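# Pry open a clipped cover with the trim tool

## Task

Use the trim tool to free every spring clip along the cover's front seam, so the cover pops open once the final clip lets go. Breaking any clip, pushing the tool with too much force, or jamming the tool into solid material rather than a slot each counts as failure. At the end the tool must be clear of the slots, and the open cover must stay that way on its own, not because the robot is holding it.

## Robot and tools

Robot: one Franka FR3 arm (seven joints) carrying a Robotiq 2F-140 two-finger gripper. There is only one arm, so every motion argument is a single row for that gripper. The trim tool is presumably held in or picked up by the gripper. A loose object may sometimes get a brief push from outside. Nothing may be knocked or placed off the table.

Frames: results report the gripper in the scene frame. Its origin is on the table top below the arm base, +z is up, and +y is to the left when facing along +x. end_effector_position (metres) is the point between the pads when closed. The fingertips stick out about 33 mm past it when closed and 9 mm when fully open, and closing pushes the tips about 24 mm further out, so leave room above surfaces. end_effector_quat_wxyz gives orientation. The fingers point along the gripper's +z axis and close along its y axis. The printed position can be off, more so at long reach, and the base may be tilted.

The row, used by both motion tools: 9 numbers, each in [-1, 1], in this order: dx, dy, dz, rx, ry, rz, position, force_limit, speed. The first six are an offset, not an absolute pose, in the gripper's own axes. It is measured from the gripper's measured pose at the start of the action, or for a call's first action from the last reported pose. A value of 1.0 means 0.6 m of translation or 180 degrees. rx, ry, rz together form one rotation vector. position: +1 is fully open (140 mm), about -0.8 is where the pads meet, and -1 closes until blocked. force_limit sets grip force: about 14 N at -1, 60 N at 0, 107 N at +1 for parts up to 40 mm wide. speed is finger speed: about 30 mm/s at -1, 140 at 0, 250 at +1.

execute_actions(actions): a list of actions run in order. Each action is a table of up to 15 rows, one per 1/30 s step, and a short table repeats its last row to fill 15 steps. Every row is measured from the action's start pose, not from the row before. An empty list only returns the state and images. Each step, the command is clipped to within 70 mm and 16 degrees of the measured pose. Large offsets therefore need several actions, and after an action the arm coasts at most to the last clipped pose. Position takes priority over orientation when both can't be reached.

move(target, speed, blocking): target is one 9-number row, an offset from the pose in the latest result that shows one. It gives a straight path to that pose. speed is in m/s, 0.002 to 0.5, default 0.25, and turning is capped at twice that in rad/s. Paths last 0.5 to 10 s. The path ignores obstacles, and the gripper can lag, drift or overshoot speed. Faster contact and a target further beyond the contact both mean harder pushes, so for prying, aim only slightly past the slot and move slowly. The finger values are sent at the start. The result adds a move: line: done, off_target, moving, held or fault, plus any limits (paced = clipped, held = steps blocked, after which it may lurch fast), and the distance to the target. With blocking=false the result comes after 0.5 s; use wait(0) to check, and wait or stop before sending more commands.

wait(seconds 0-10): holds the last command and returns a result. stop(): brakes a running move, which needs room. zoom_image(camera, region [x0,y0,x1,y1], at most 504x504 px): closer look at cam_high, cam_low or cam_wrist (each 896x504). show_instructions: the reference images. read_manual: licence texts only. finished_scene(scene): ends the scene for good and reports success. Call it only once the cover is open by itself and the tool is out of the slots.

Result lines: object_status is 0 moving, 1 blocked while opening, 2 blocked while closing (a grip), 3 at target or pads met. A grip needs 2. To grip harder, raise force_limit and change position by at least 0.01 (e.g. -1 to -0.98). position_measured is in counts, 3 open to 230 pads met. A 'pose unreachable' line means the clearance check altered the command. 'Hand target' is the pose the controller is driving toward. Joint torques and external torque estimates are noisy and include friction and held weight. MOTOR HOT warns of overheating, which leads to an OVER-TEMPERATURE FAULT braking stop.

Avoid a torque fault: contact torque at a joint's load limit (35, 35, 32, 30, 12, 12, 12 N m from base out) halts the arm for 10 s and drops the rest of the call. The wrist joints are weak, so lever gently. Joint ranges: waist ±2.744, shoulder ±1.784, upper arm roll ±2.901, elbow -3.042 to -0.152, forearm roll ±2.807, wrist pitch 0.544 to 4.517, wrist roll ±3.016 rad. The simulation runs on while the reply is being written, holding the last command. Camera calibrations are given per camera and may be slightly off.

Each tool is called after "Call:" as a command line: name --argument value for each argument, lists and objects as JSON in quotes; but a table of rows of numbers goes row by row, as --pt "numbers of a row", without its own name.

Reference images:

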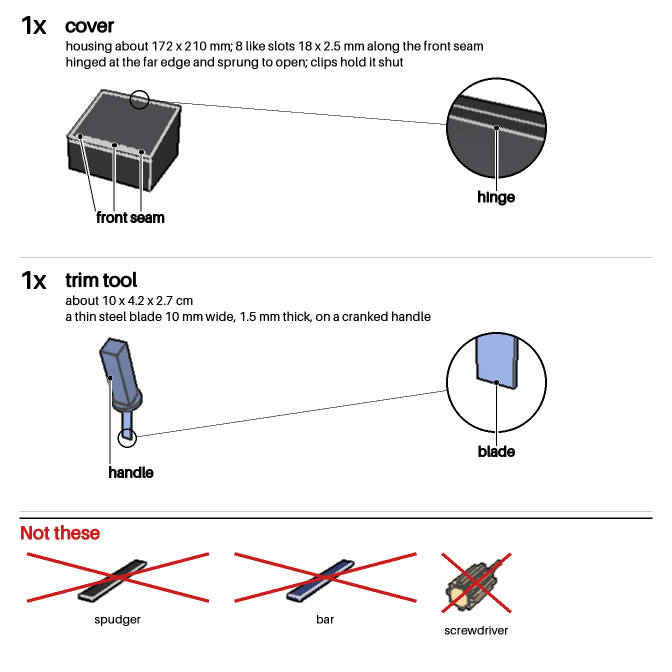

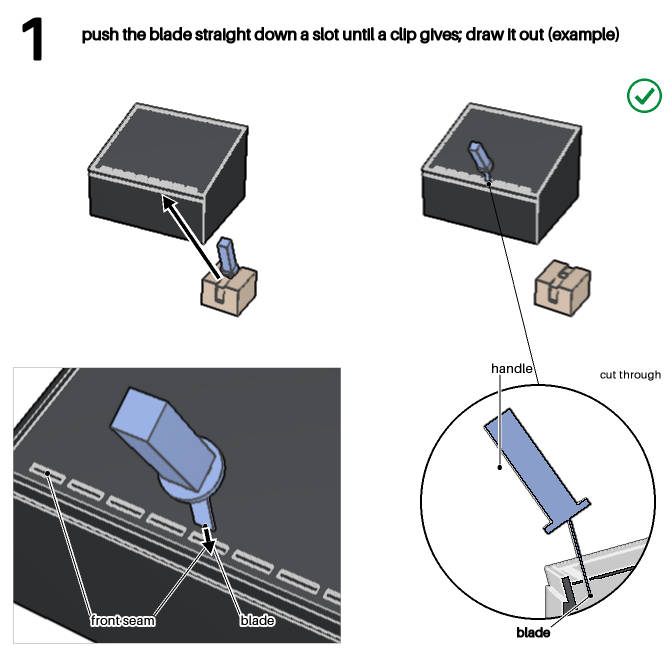

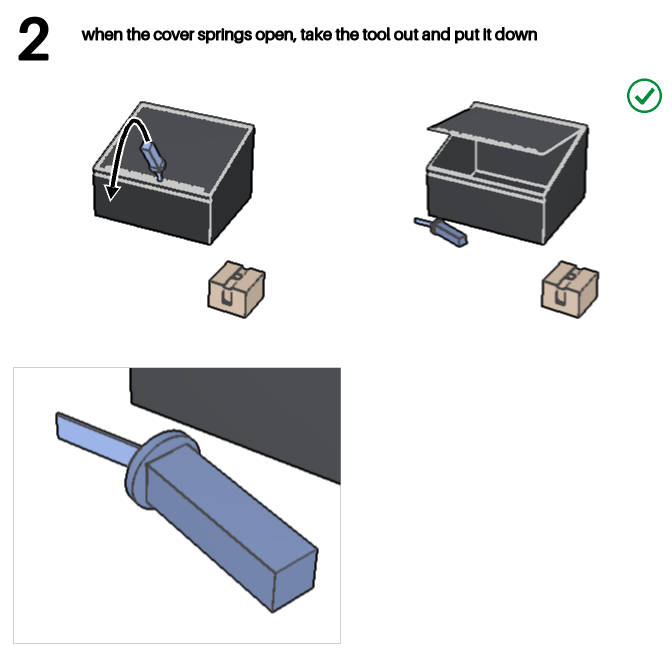

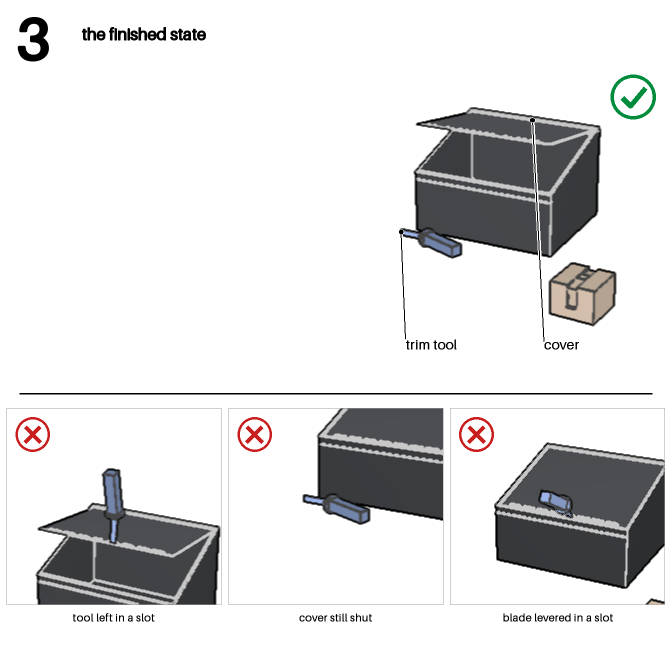

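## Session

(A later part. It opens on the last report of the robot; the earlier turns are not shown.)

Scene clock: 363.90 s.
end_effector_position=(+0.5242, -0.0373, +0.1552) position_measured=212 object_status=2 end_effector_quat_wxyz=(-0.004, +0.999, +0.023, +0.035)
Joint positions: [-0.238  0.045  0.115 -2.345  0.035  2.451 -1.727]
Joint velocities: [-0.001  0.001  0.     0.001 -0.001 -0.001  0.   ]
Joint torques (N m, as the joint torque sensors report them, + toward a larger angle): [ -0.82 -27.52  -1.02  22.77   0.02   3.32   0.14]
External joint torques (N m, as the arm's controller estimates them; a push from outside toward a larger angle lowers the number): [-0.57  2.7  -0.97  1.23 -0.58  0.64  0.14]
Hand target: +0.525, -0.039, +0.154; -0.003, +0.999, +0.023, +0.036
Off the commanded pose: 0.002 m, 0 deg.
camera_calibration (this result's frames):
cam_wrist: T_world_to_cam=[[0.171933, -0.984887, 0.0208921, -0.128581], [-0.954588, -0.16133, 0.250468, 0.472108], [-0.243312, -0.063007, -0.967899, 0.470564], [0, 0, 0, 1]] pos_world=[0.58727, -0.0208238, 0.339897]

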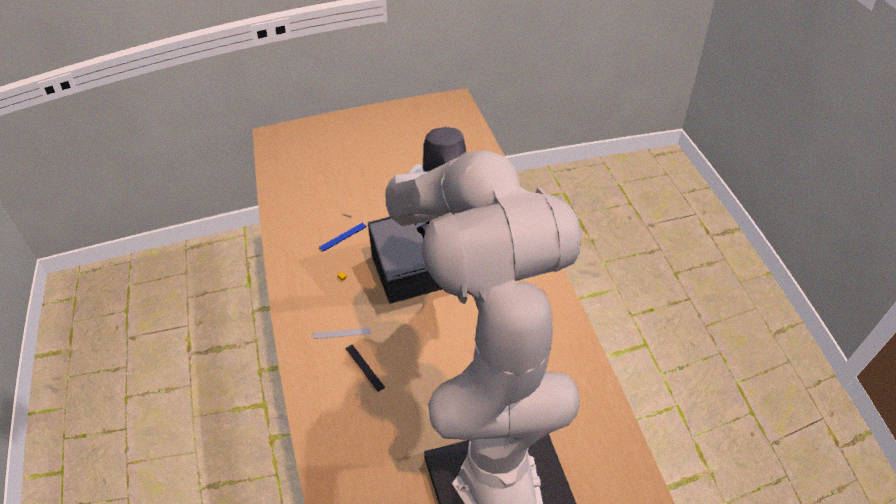

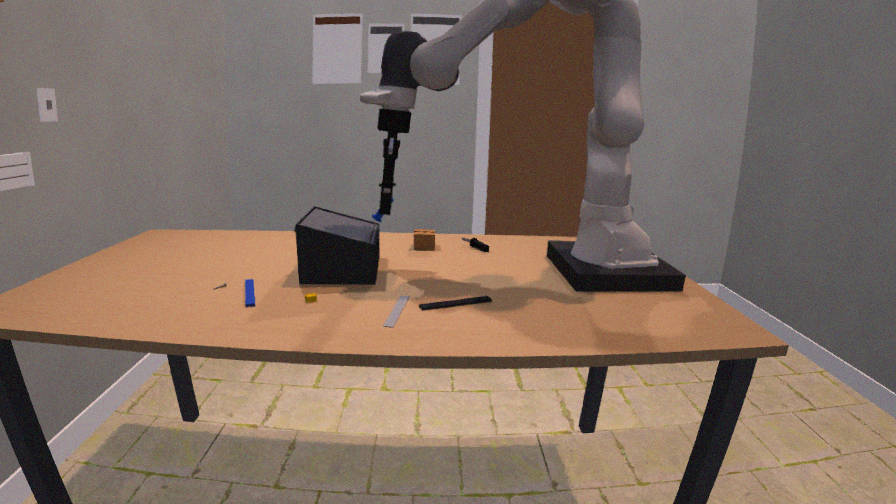

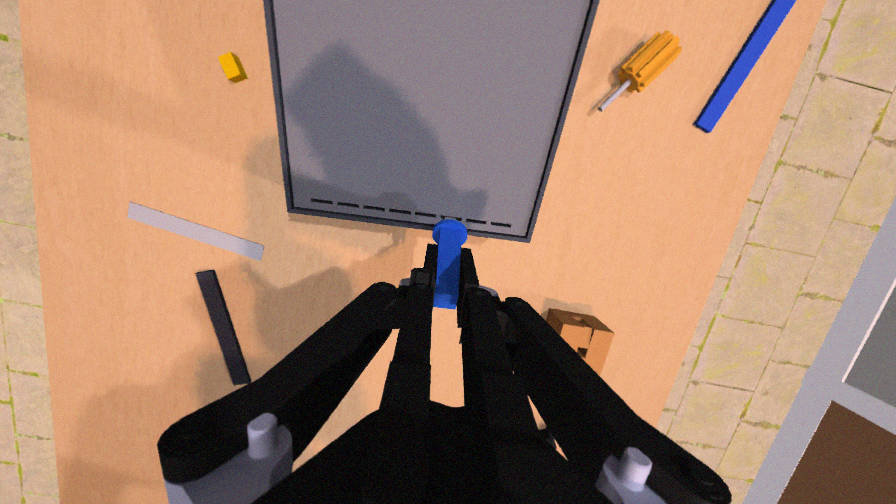

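Call:
move --target '[-0.00263,0.002,0.00745,0,-0.00146,0,-1,0.8,-0.6]' --speed 0.004

Scene clock: 367.03 s.
end_effector_position=(+0.5242, -0.0373, +0.1550) position_measured=212 object_status=2 end_effector_quat_wxyz=(-0.004, +0.999, +0.023, +0.035)
Joint positions: [-0.238  0.046  0.115 -2.345  0.035  2.451 -1.727]
Joint velocities: [-0.001 -0.002 -0.001  0.001 -0.001  0.    -0.   ]
Joint torques (N m, as the joint torque sensors report them, + toward a larger angle): [ -1.26 -25.23  -1.35  21.36   0.23   3.3    0.06]
External joint torques (N m, as the arm's controller estimates them; a push from outside toward a larger angle lowers the number): [-0.85  5.04 -1.14 -0.17 -0.37  0.62  0.06]
Hand target: +0.523, -0.039, +0.151; -0.004, +0.999, +0.023, +0.033
Off the commanded pose: 0.005 m, 0 deg.
move: off_target
camera_calibration (this result's frames):
cam_wrist: T_world_to_cam=[[0.171921, -0.984891, 0.0208319, -0.128564], [-0.954577, -0.161331, 0.250508, 0.472182], [-0.243363, -0.0629532, -0.96789, 0.470391], [0, 0, 0, 1]] pos_world=[0.587313, -0.0208315, 0.339679]

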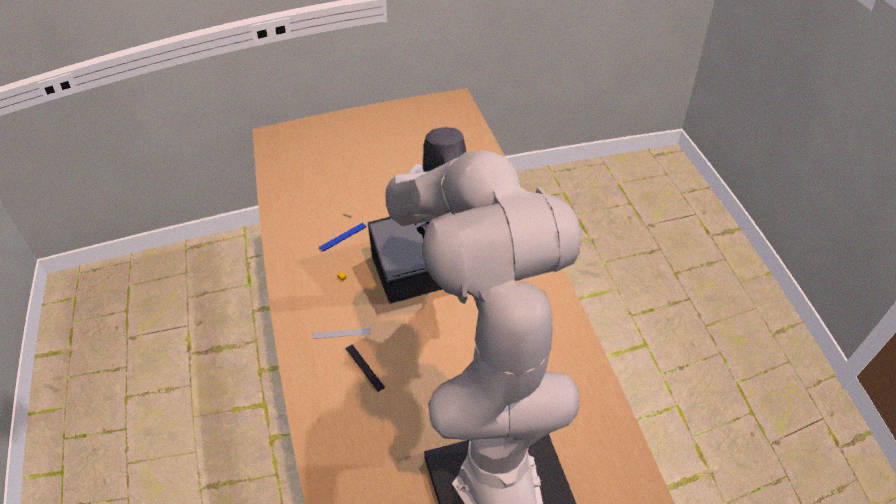

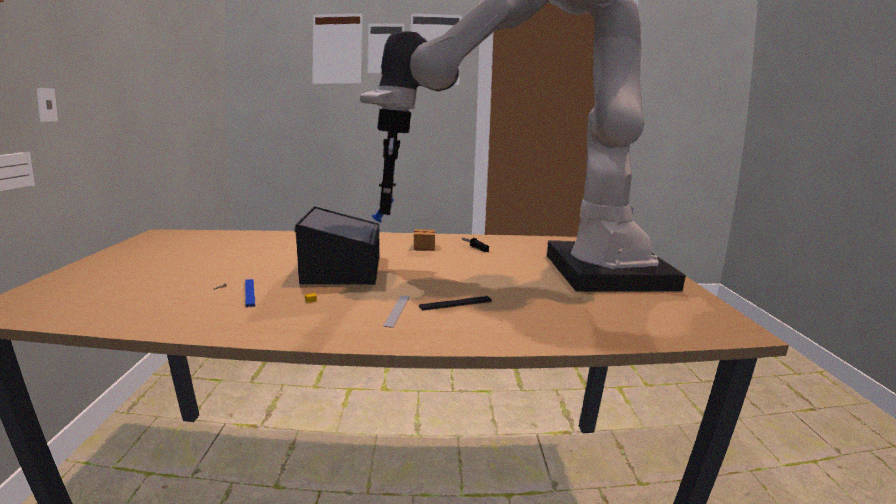

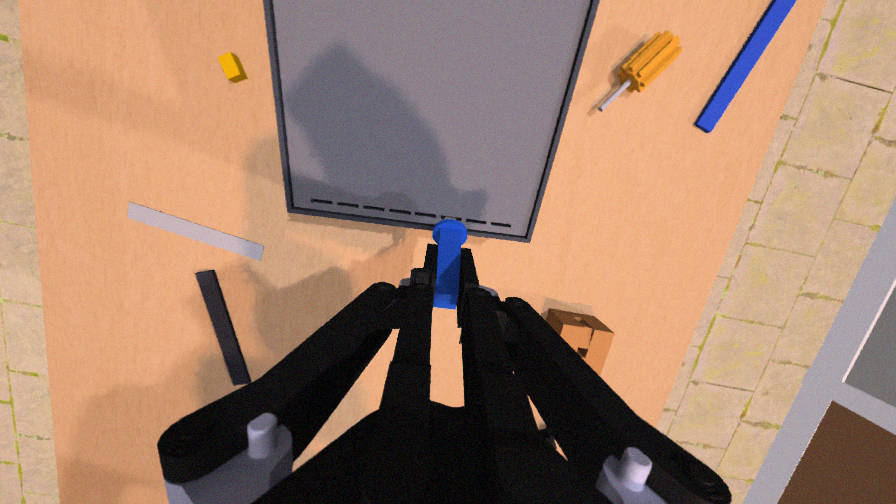

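Call:
execute_actions --actions '[[[-0.0029,0.002,0.0072,0,-0.0015,0,-1,0.8,-0.6],[-0.0030,0.002,0.0074,0,-0.0016,0,-1,0.8,-0.6],[-0.0032,0.002,0.0077,0,-0.0017,0,-1,0.8,-0.6],[-0.0034,0.002,0.0079,0,-0.0018,0,-1,0.8,-0.6],[-0.0036,0.002,0.0082,0,-0.0019,0,-1,0.8,-0.6],[-0.0038,0.002,0.0084,0,-0.0020,0,-1,0.8,-0.6],[-0.0040,0.002,0.0087,0,-0.0021,0,-1,0.8,-0.6],[-0.0043,0.002,0.0090,0,-0.0023,0,-1,0.8,-0.6],[-0.0046,0.002,0.0094,0,-0.0024,0,-1,0.8,-0.6],[-0.0049,0.002,0.0098,0,-0.0026,0,-1,0.8,-0.6],[-0.0052,0.002,0.0102,0,-0.0028,0,-1,0.8,-0.6],[-0.0055,0.002,0.0106,0,-0.0030,0,-1,0.8,-0.6],[-0.0058,0.002,0.0110,0,-0.0031,0,-1,0.8,-0.6],[-0.0061,0.002,0.0113,0,-0.0033,0,-1,0.8,-0.6],[-0.0063,0.002,0.0116,0,-0.0034,0,-1,0.8,-0.6]]]'

Call:
wait --seconds 0.3

Scene clock: 371.50 s.
end_effector_position=(+0.5242, -0.0373, +0.1550) position_measured=212 object_status=2 end_effector_quat_wxyz=(-0.004, +0.999, +0.023, +0.035)
Joint positions: [-0.238  0.046  0.115 -2.345  0.035  2.451 -1.727]
Joint velocities: [-0.001 -0.001 -0.001  0.002 -0.001  0.    -0.   ]
Joint torques (N m, as the joint torque sensors report them, + toward a larger angle): [ -1.22 -22.97  -1.37  20.42  -0.24   3.21   0.14]
External joint torques (N m, as the arm's controller estimates them; a push from outside toward a larger angle lowers the number): [-0.72  7.4  -1.08 -1.22 -0.83  0.5   0.14]
Hand target: +0.521, -0.039, +0.148; -0.004, +0.999, +0.023, +0.030
Off the commanded pose: 0.008 m, 1 deg.
camera_calibration (this result's frames):
cam_wrist: T_world_to_cam=[[0.171934, -0.984888, 0.0208298, -0.128572], [-0.954564, -0.161342, 0.250551, 0.472168], [-0.243404, -0.0629617, -0.967879, 0.470384], [0, 0, 0, 1]] pos_world=[0.587314, -0.0208327, 0.33965]

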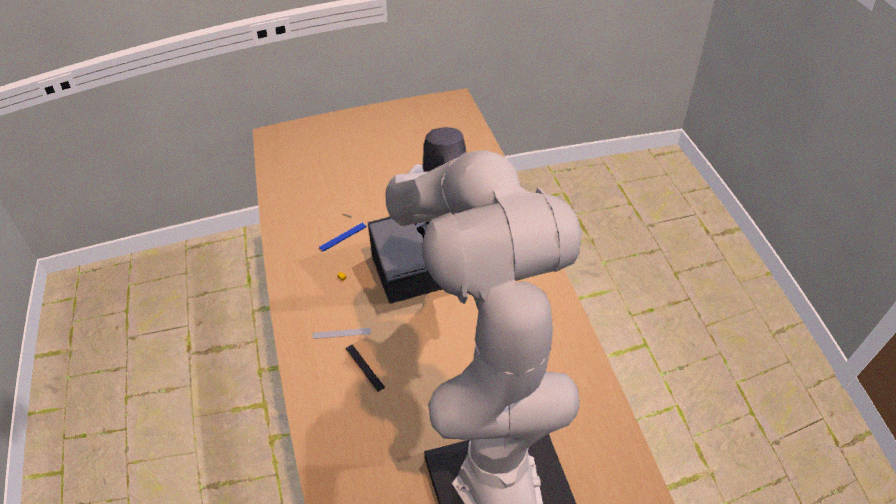

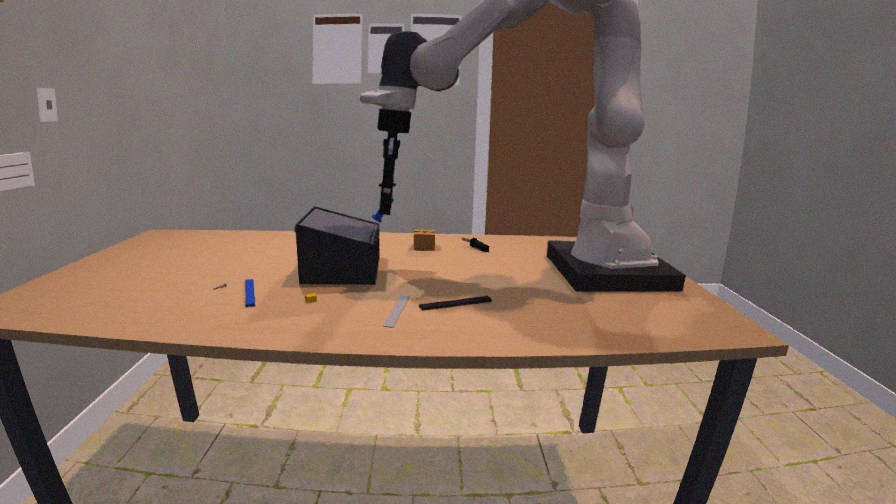

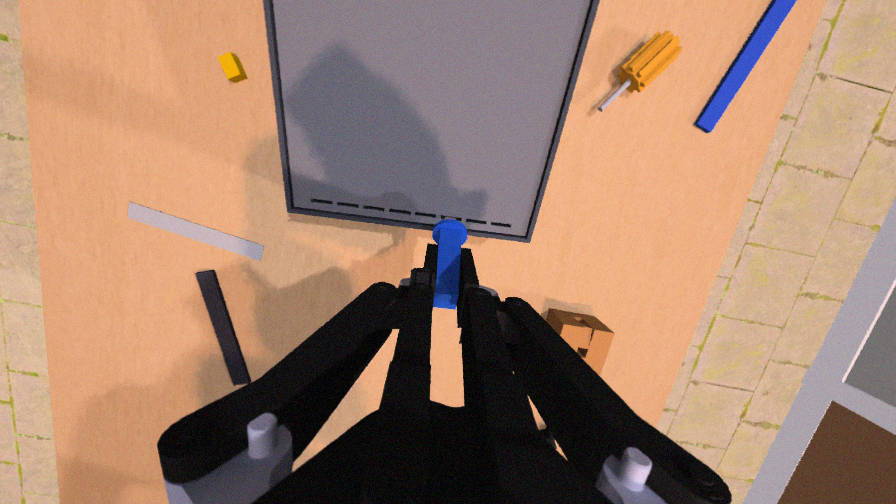

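Scene clock: 371.80 s.
end_effector_position=(+0.5242, -0.0373, +0.1550) position_measured=212 object_status=2 end_effector_quat_wxyz=(-0.004, +0.999, +0.023, +0.035)
Joint positions: [-0.238  0.046  0.115 -2.345  0.035  2.451 -1.727]
Joint velocities: [ 0.    -0.     0.    -0.001 -0.001 -0.001 -0.001]
Joint torques (N m, as the joint torque sensors report them, + toward a larger angle): [ -1.29 -23.31  -1.26  20.56  -0.21   3.24   0.13]
External joint torques (N m, as the arm's controller estimates them; a push from outside toward a larger angle lowers the number): [-0.91  7.01 -1.09 -0.98 -0.81  0.56  0.13]
Hand target: +0.521, -0.039, +0.148; -0.004, +0.999, +0.023, +0.030
Off the commanded pose: 0.008 m, 1 deg.
wait: 0.30 s; at rest by 0.17 s
camera_calibration (this result's frames):
cam_wrist: T_world_to_cam=[[0.171945, -0.984886, 0.02084, -0.128582], [-0.954562, -0.161349, 0.250553, 0.472167], [-0.243404, -0.0629744, -0.967878, 0.470383], [0, 0, 0, 1]] pos_world=[0.587315, -0.0208323, 0.33965]

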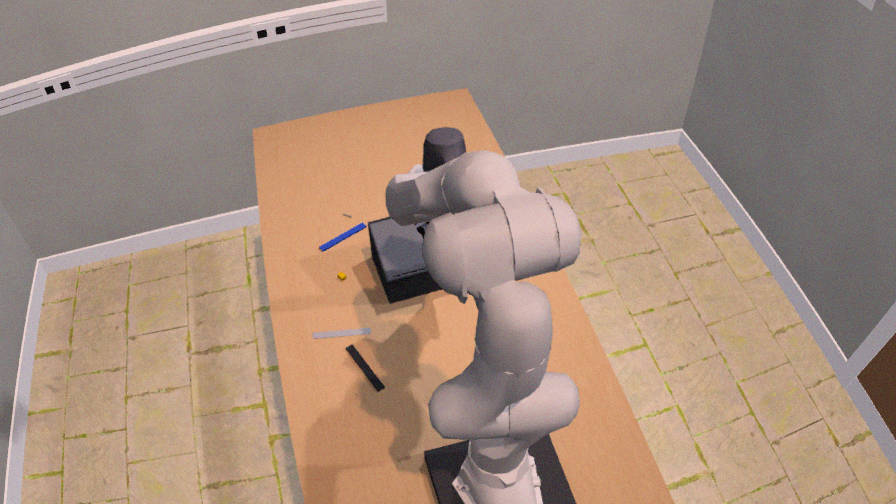

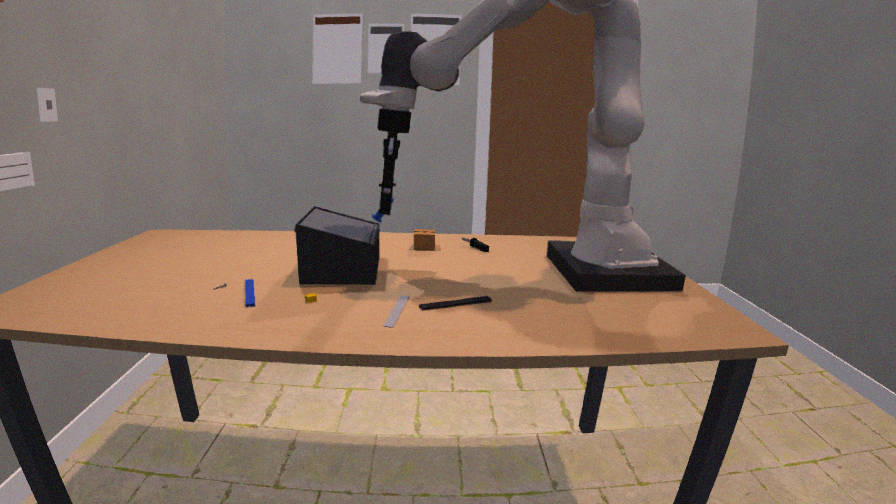

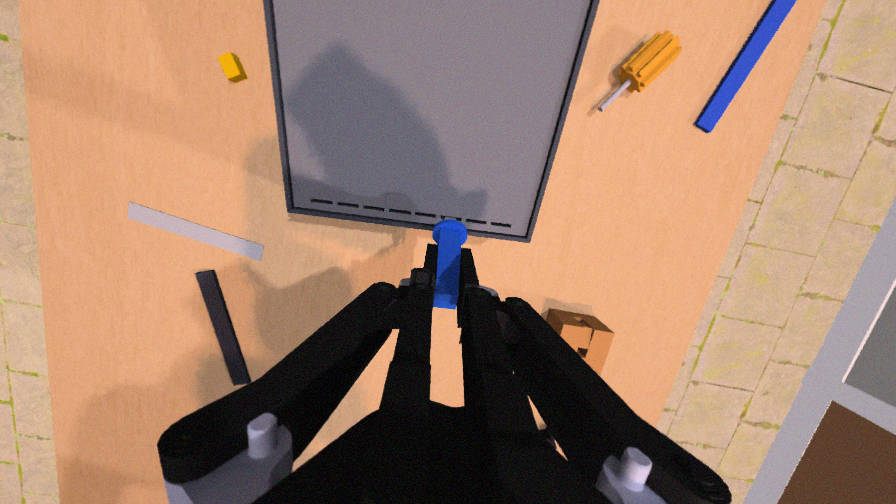

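Rigid. Next slot (7).

Call:
move --target '[-0.00645,0,-0.028,0,-0.0006,0,-1,0.8,-0.6]' --speed 0.012

Call:
move --target '[0.0033,0.0425,0.0078,-0.0012,0.0004,-0.003,-1,0.8,-0.6]' --speed 0.015

Call:
wait --seconds 0.4

Call:
zoom_image --camera "cam_wrist" --region '[434,202,474,227]'

Scene clock: 376.20 s.
end_effector_position=(+0.5206, -0.0370, +0.1708) position_measured=212 object_status=2 end_effector_quat_wxyz=(-0.003, +0.999, +0.022, +0.035)
Joint positions: [-0.238  0.007  0.115 -2.346  0.038  2.415 -1.727]
Joint velocities: [ 0.001  0.     0.001 -0.001 -0.    -0.009  0.001]
Joint torques (N m, as the joint torque sensors report them, + toward a larger angle): [ -0.9  -30.92  -1.26  22.27   1.71   2.02  -0.17]
External joint torques (N m, as the arm's controller estimates them; a push from outside toward a larger angle lowers the number): [-0.63 -1.76 -1.02  0.49  1.09 -0.64 -0.17]
Hand target: +0.519, -0.037, +0.171; -0.005, +0.999, +0.023, +0.034
Off the commanded pose: 0.002 m, 0 deg.
move: done
camera_calibration (this result's frames):
cam_wrist: T_world_to_cam=[[0.171278, -0.984957, 0.022899, -0.128028], [-0.954901, -0.16024, 0.249974, 0.465073], [-0.242544, -0.0646813, -0.967982, 0.484355], [0, 0, 0, 1]] pos_world=[0.583505, -0.0202501, 0.355522]

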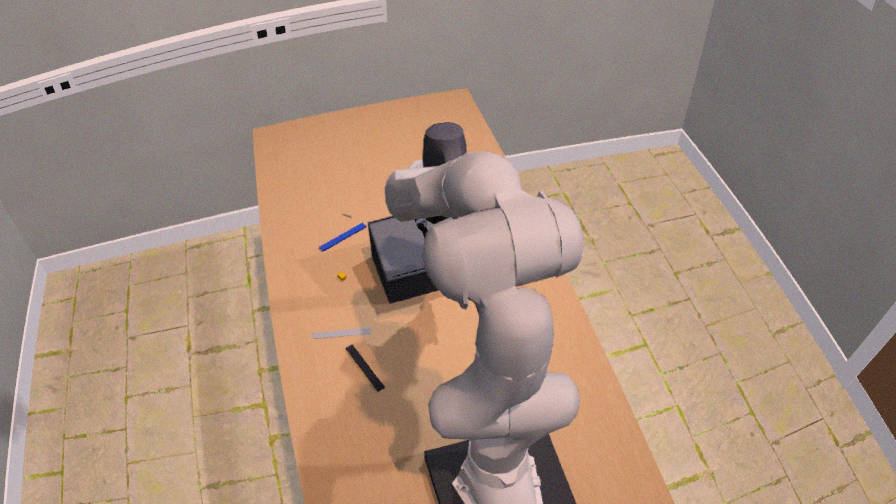

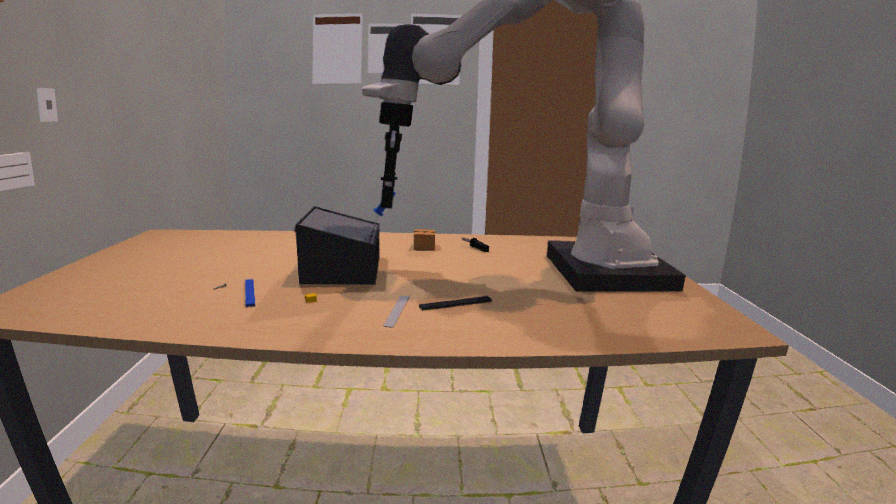

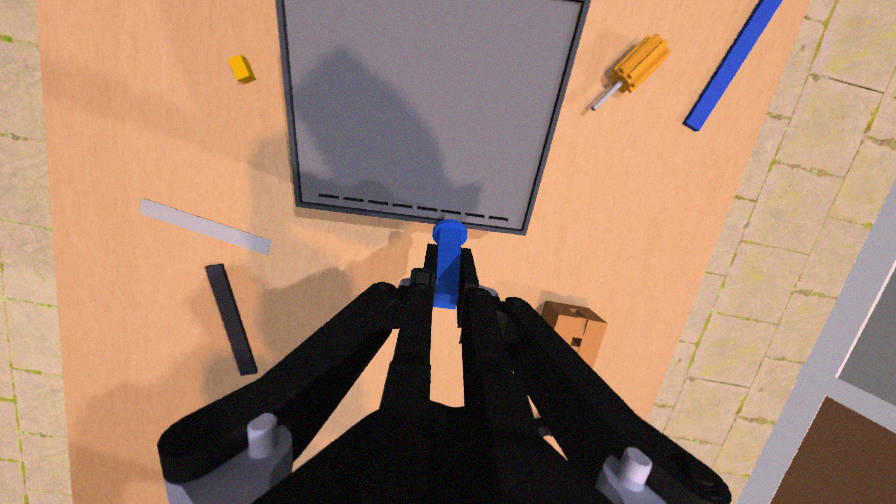

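Scene clock: 378.17 s.
end_effector_position=(+0.5231, -0.0592, +0.1666) position_measured=212 object_status=2 end_effector_quat_wxyz=(-0.003, +0.999, +0.022, +0.035)
Joint positions: [-0.259  0.029  0.093 -2.332  0.038  2.42  -1.77 ]
Joint velocities: [ 0.001  0.001  0.     0.001  0.     0.002 -0.016]
Joint torques (N m, as the joint torque sensors report them, + toward a larger angle): [ -1.77 -28.3   -1.88  24.23   0.05   3.13  -0.28]
External joint torques (N m, as the arm's controller estimates them; a push from outside toward a larger angle lowers the number): [-1.55  1.85 -1.77  2.32 -0.57  0.44 -0.28]
Hand target: +0.524, -0.062, +0.167; -0.002, +0.999, +0.027, +0.036
Off the commanded pose: 0.003 m, 1 deg.
move: done
camera_calibration (this result's frames):
cam_wrist: T_world_to_cam=[[0.171507, -0.984904, 0.0234451, -0.150442], [-0.954588, -0.160249, 0.251159, 0.464619], [-0.243611, -0.065456, -0.967662, 0.479914], [0, 0, 0, 1]] pos_world=[0.586234, -0.042303, 0.351228]

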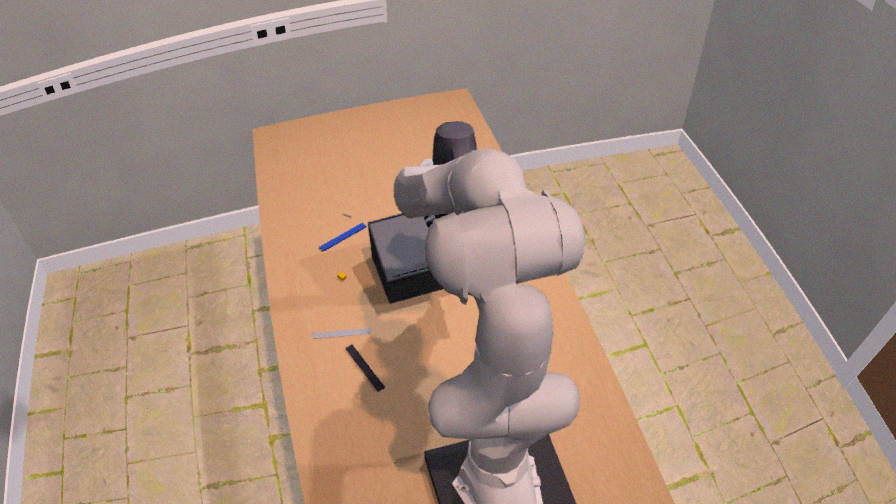

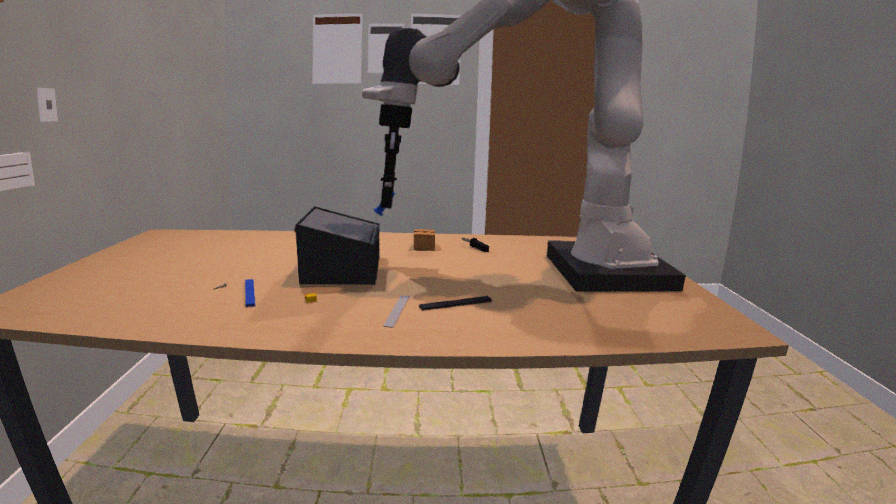

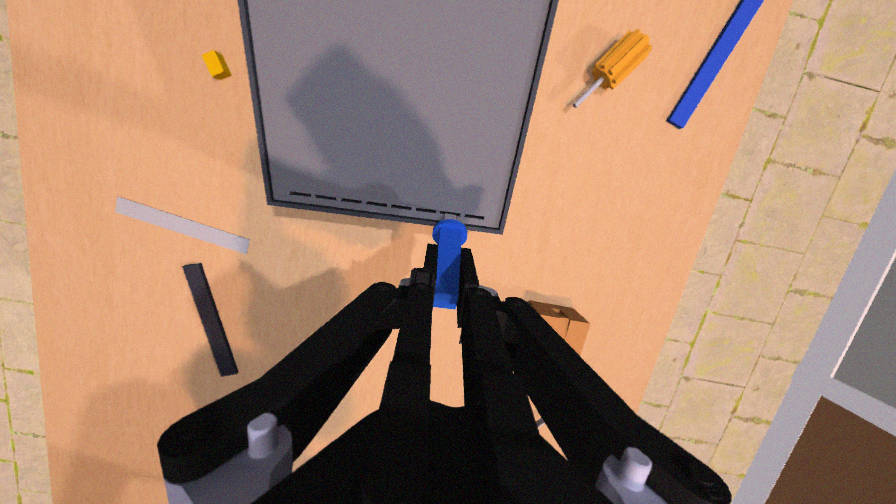

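Scene clock: 378.57 s.
end_effector_position=(+0.5233, -0.0593, +0.1667) position_measured=212 object_status=2 end_effector_quat_wxyz=(-0.003, +0.999, +0.024, +0.035)
Joint positions: [-0.259  0.029  0.093 -2.332  0.038  2.42  -1.773]
Joint velocities: [ 0.001 -0.001  0.     0.001 -0.     0.001 -0.003]
Joint torques (N m, as the joint torque sensors report them, + toward a larger angle): [ -1.87 -28.46  -2.1   23.6    0.05   3.14  -0.26]
External joint torques (N m, as the arm's controller estimates them; a push from outside toward a larger angle lowers the number): [-1.66  1.73 -2.    1.69 -0.57  0.45 -0.26]
Hand target: +0.524, -0.062, +0.167; -0.002, +0.999, +0.027, +0.036
Off the commanded pose: 0.003 m, 0 deg.
wait: 0.40 s; at rest by 0.17 s
camera_calibration (this result's frames):
cam_wrist: T_world_to_cam=[[0.174869, -0.984304, 0.0237954, -0.152289], [-0.95413, -0.163444, 0.250844, 0.464358], [-0.243017, -0.0665685, -0.967735, 0.479656], [0, 0, 0, 1]] pos_world=[0.586253, -0.0420727, 0.351322]

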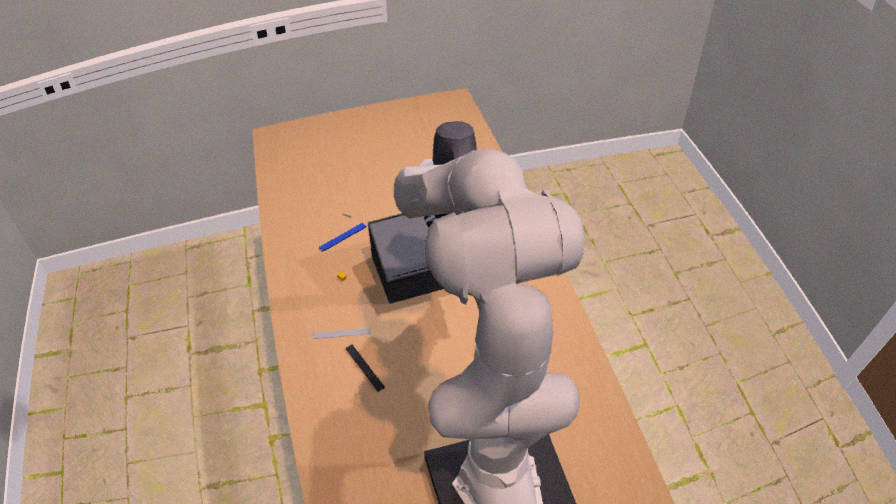

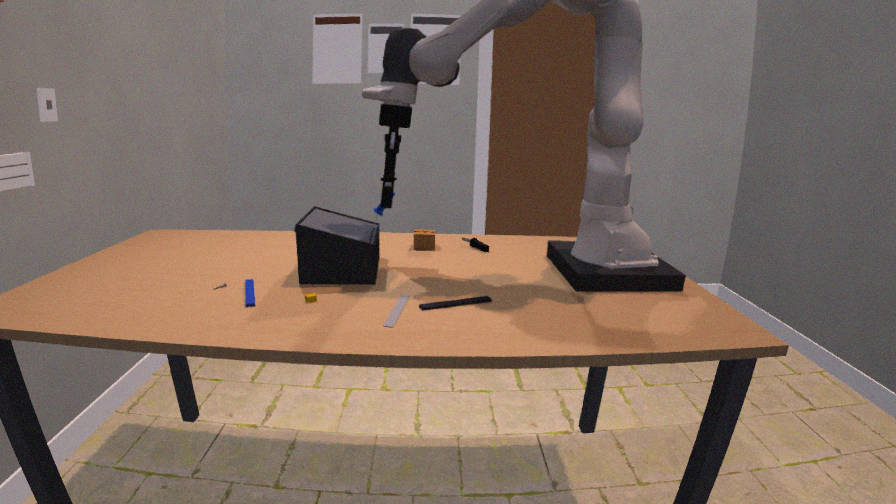

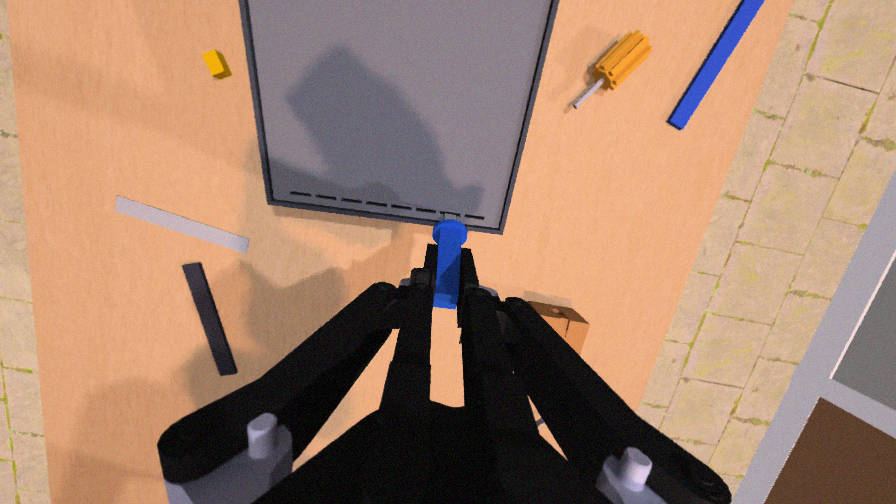

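Region (434, 202, 474, 227) of cam_wrist's 896x504 image, scaled by 12.600, with more detail than that image has; it fills the top 315 rows of this view, and the rest is white.

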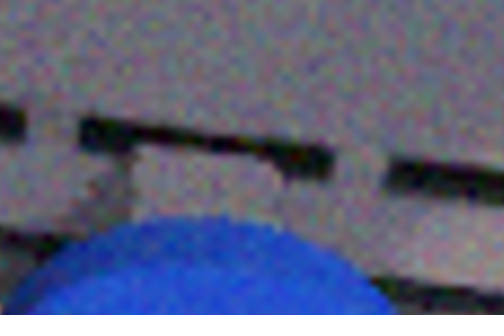

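Call:
move --target '[0.0022,0.002,0.0090,0,0.0003,0,-1,0.8,-0.6]' --speed 0.004

Scene clock: 381.37 s.
end_effector_position=(+0.5240, -0.0593, +0.1620) position_measured=212 object_status=2 end_effector_quat_wxyz=(-0.003, +0.999, +0.025, +0.034)
Joint positions: [-0.259  0.04   0.093 -2.331  0.038  2.43  -1.774]
Joint velocities: [ 0.     0.002  0.     0.001  0.     0.001 -0.001]
Joint torques (N m, as the joint torque sensors report them, + toward a larger angle): [ -0.9  -28.79  -0.9   23.32   0.46   3.1    0.13]
External joint torques (N m, as the arm's controller estimates them; a push from outside toward a larger angle lowers the number): [-0.55  1.45 -0.7   1.63 -0.16  0.44  0.13]
Hand target: +0.525, -0.060, +0.161; -0.003, +0.999, +0.024, +0.035
Off the commanded pose: 0.002 m, 0 deg.
move: done
camera_calibration (this result's frames):
cam_wrist: T_world_to_cam=[[0.175784, -0.984165, 0.022778, -0.152678], [-0.953707, -0.164517, 0.25175, 0.465834], [-0.244016, -0.065977, -0.967524, 0.475784], [0, 0, 0, 1]] pos_world=[0.587206, -0.0422323, 0.346537]

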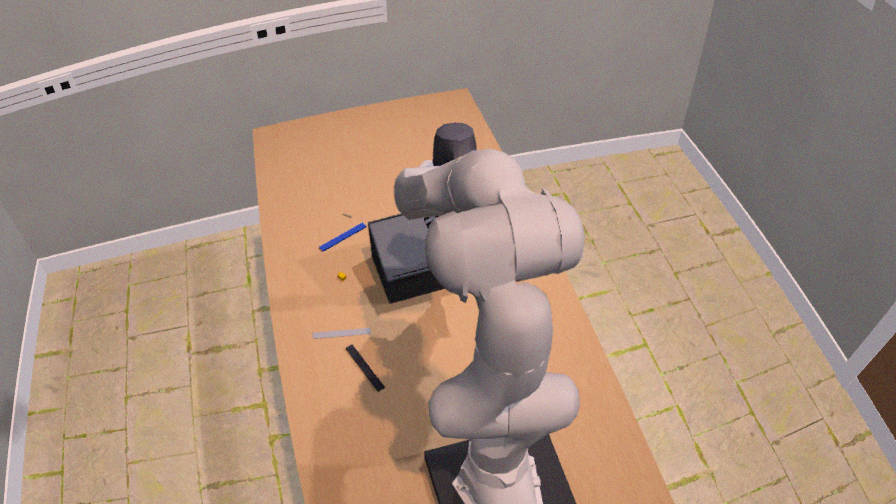

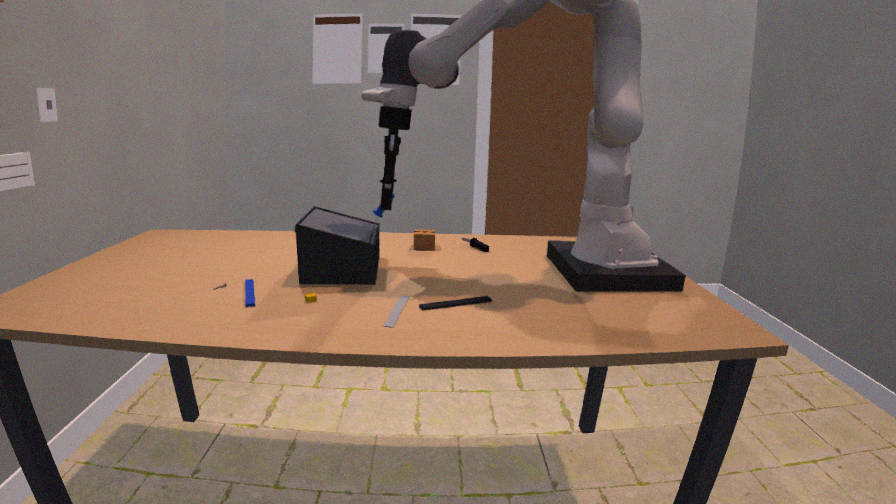

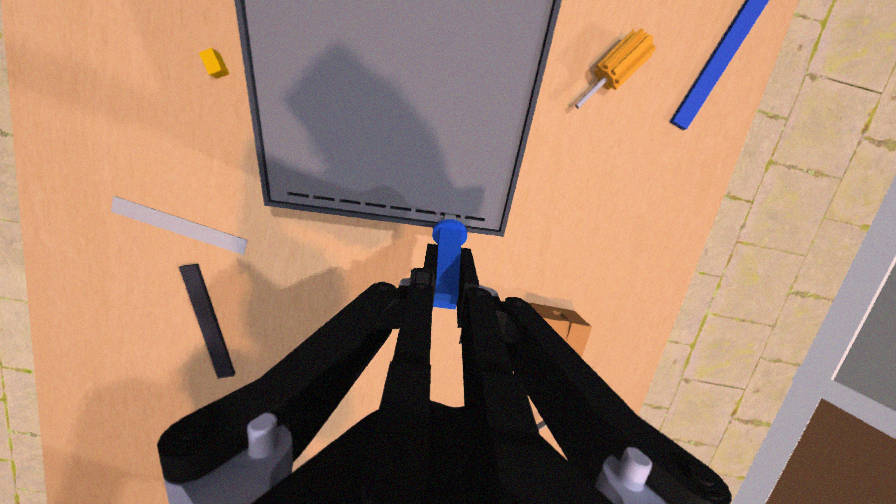

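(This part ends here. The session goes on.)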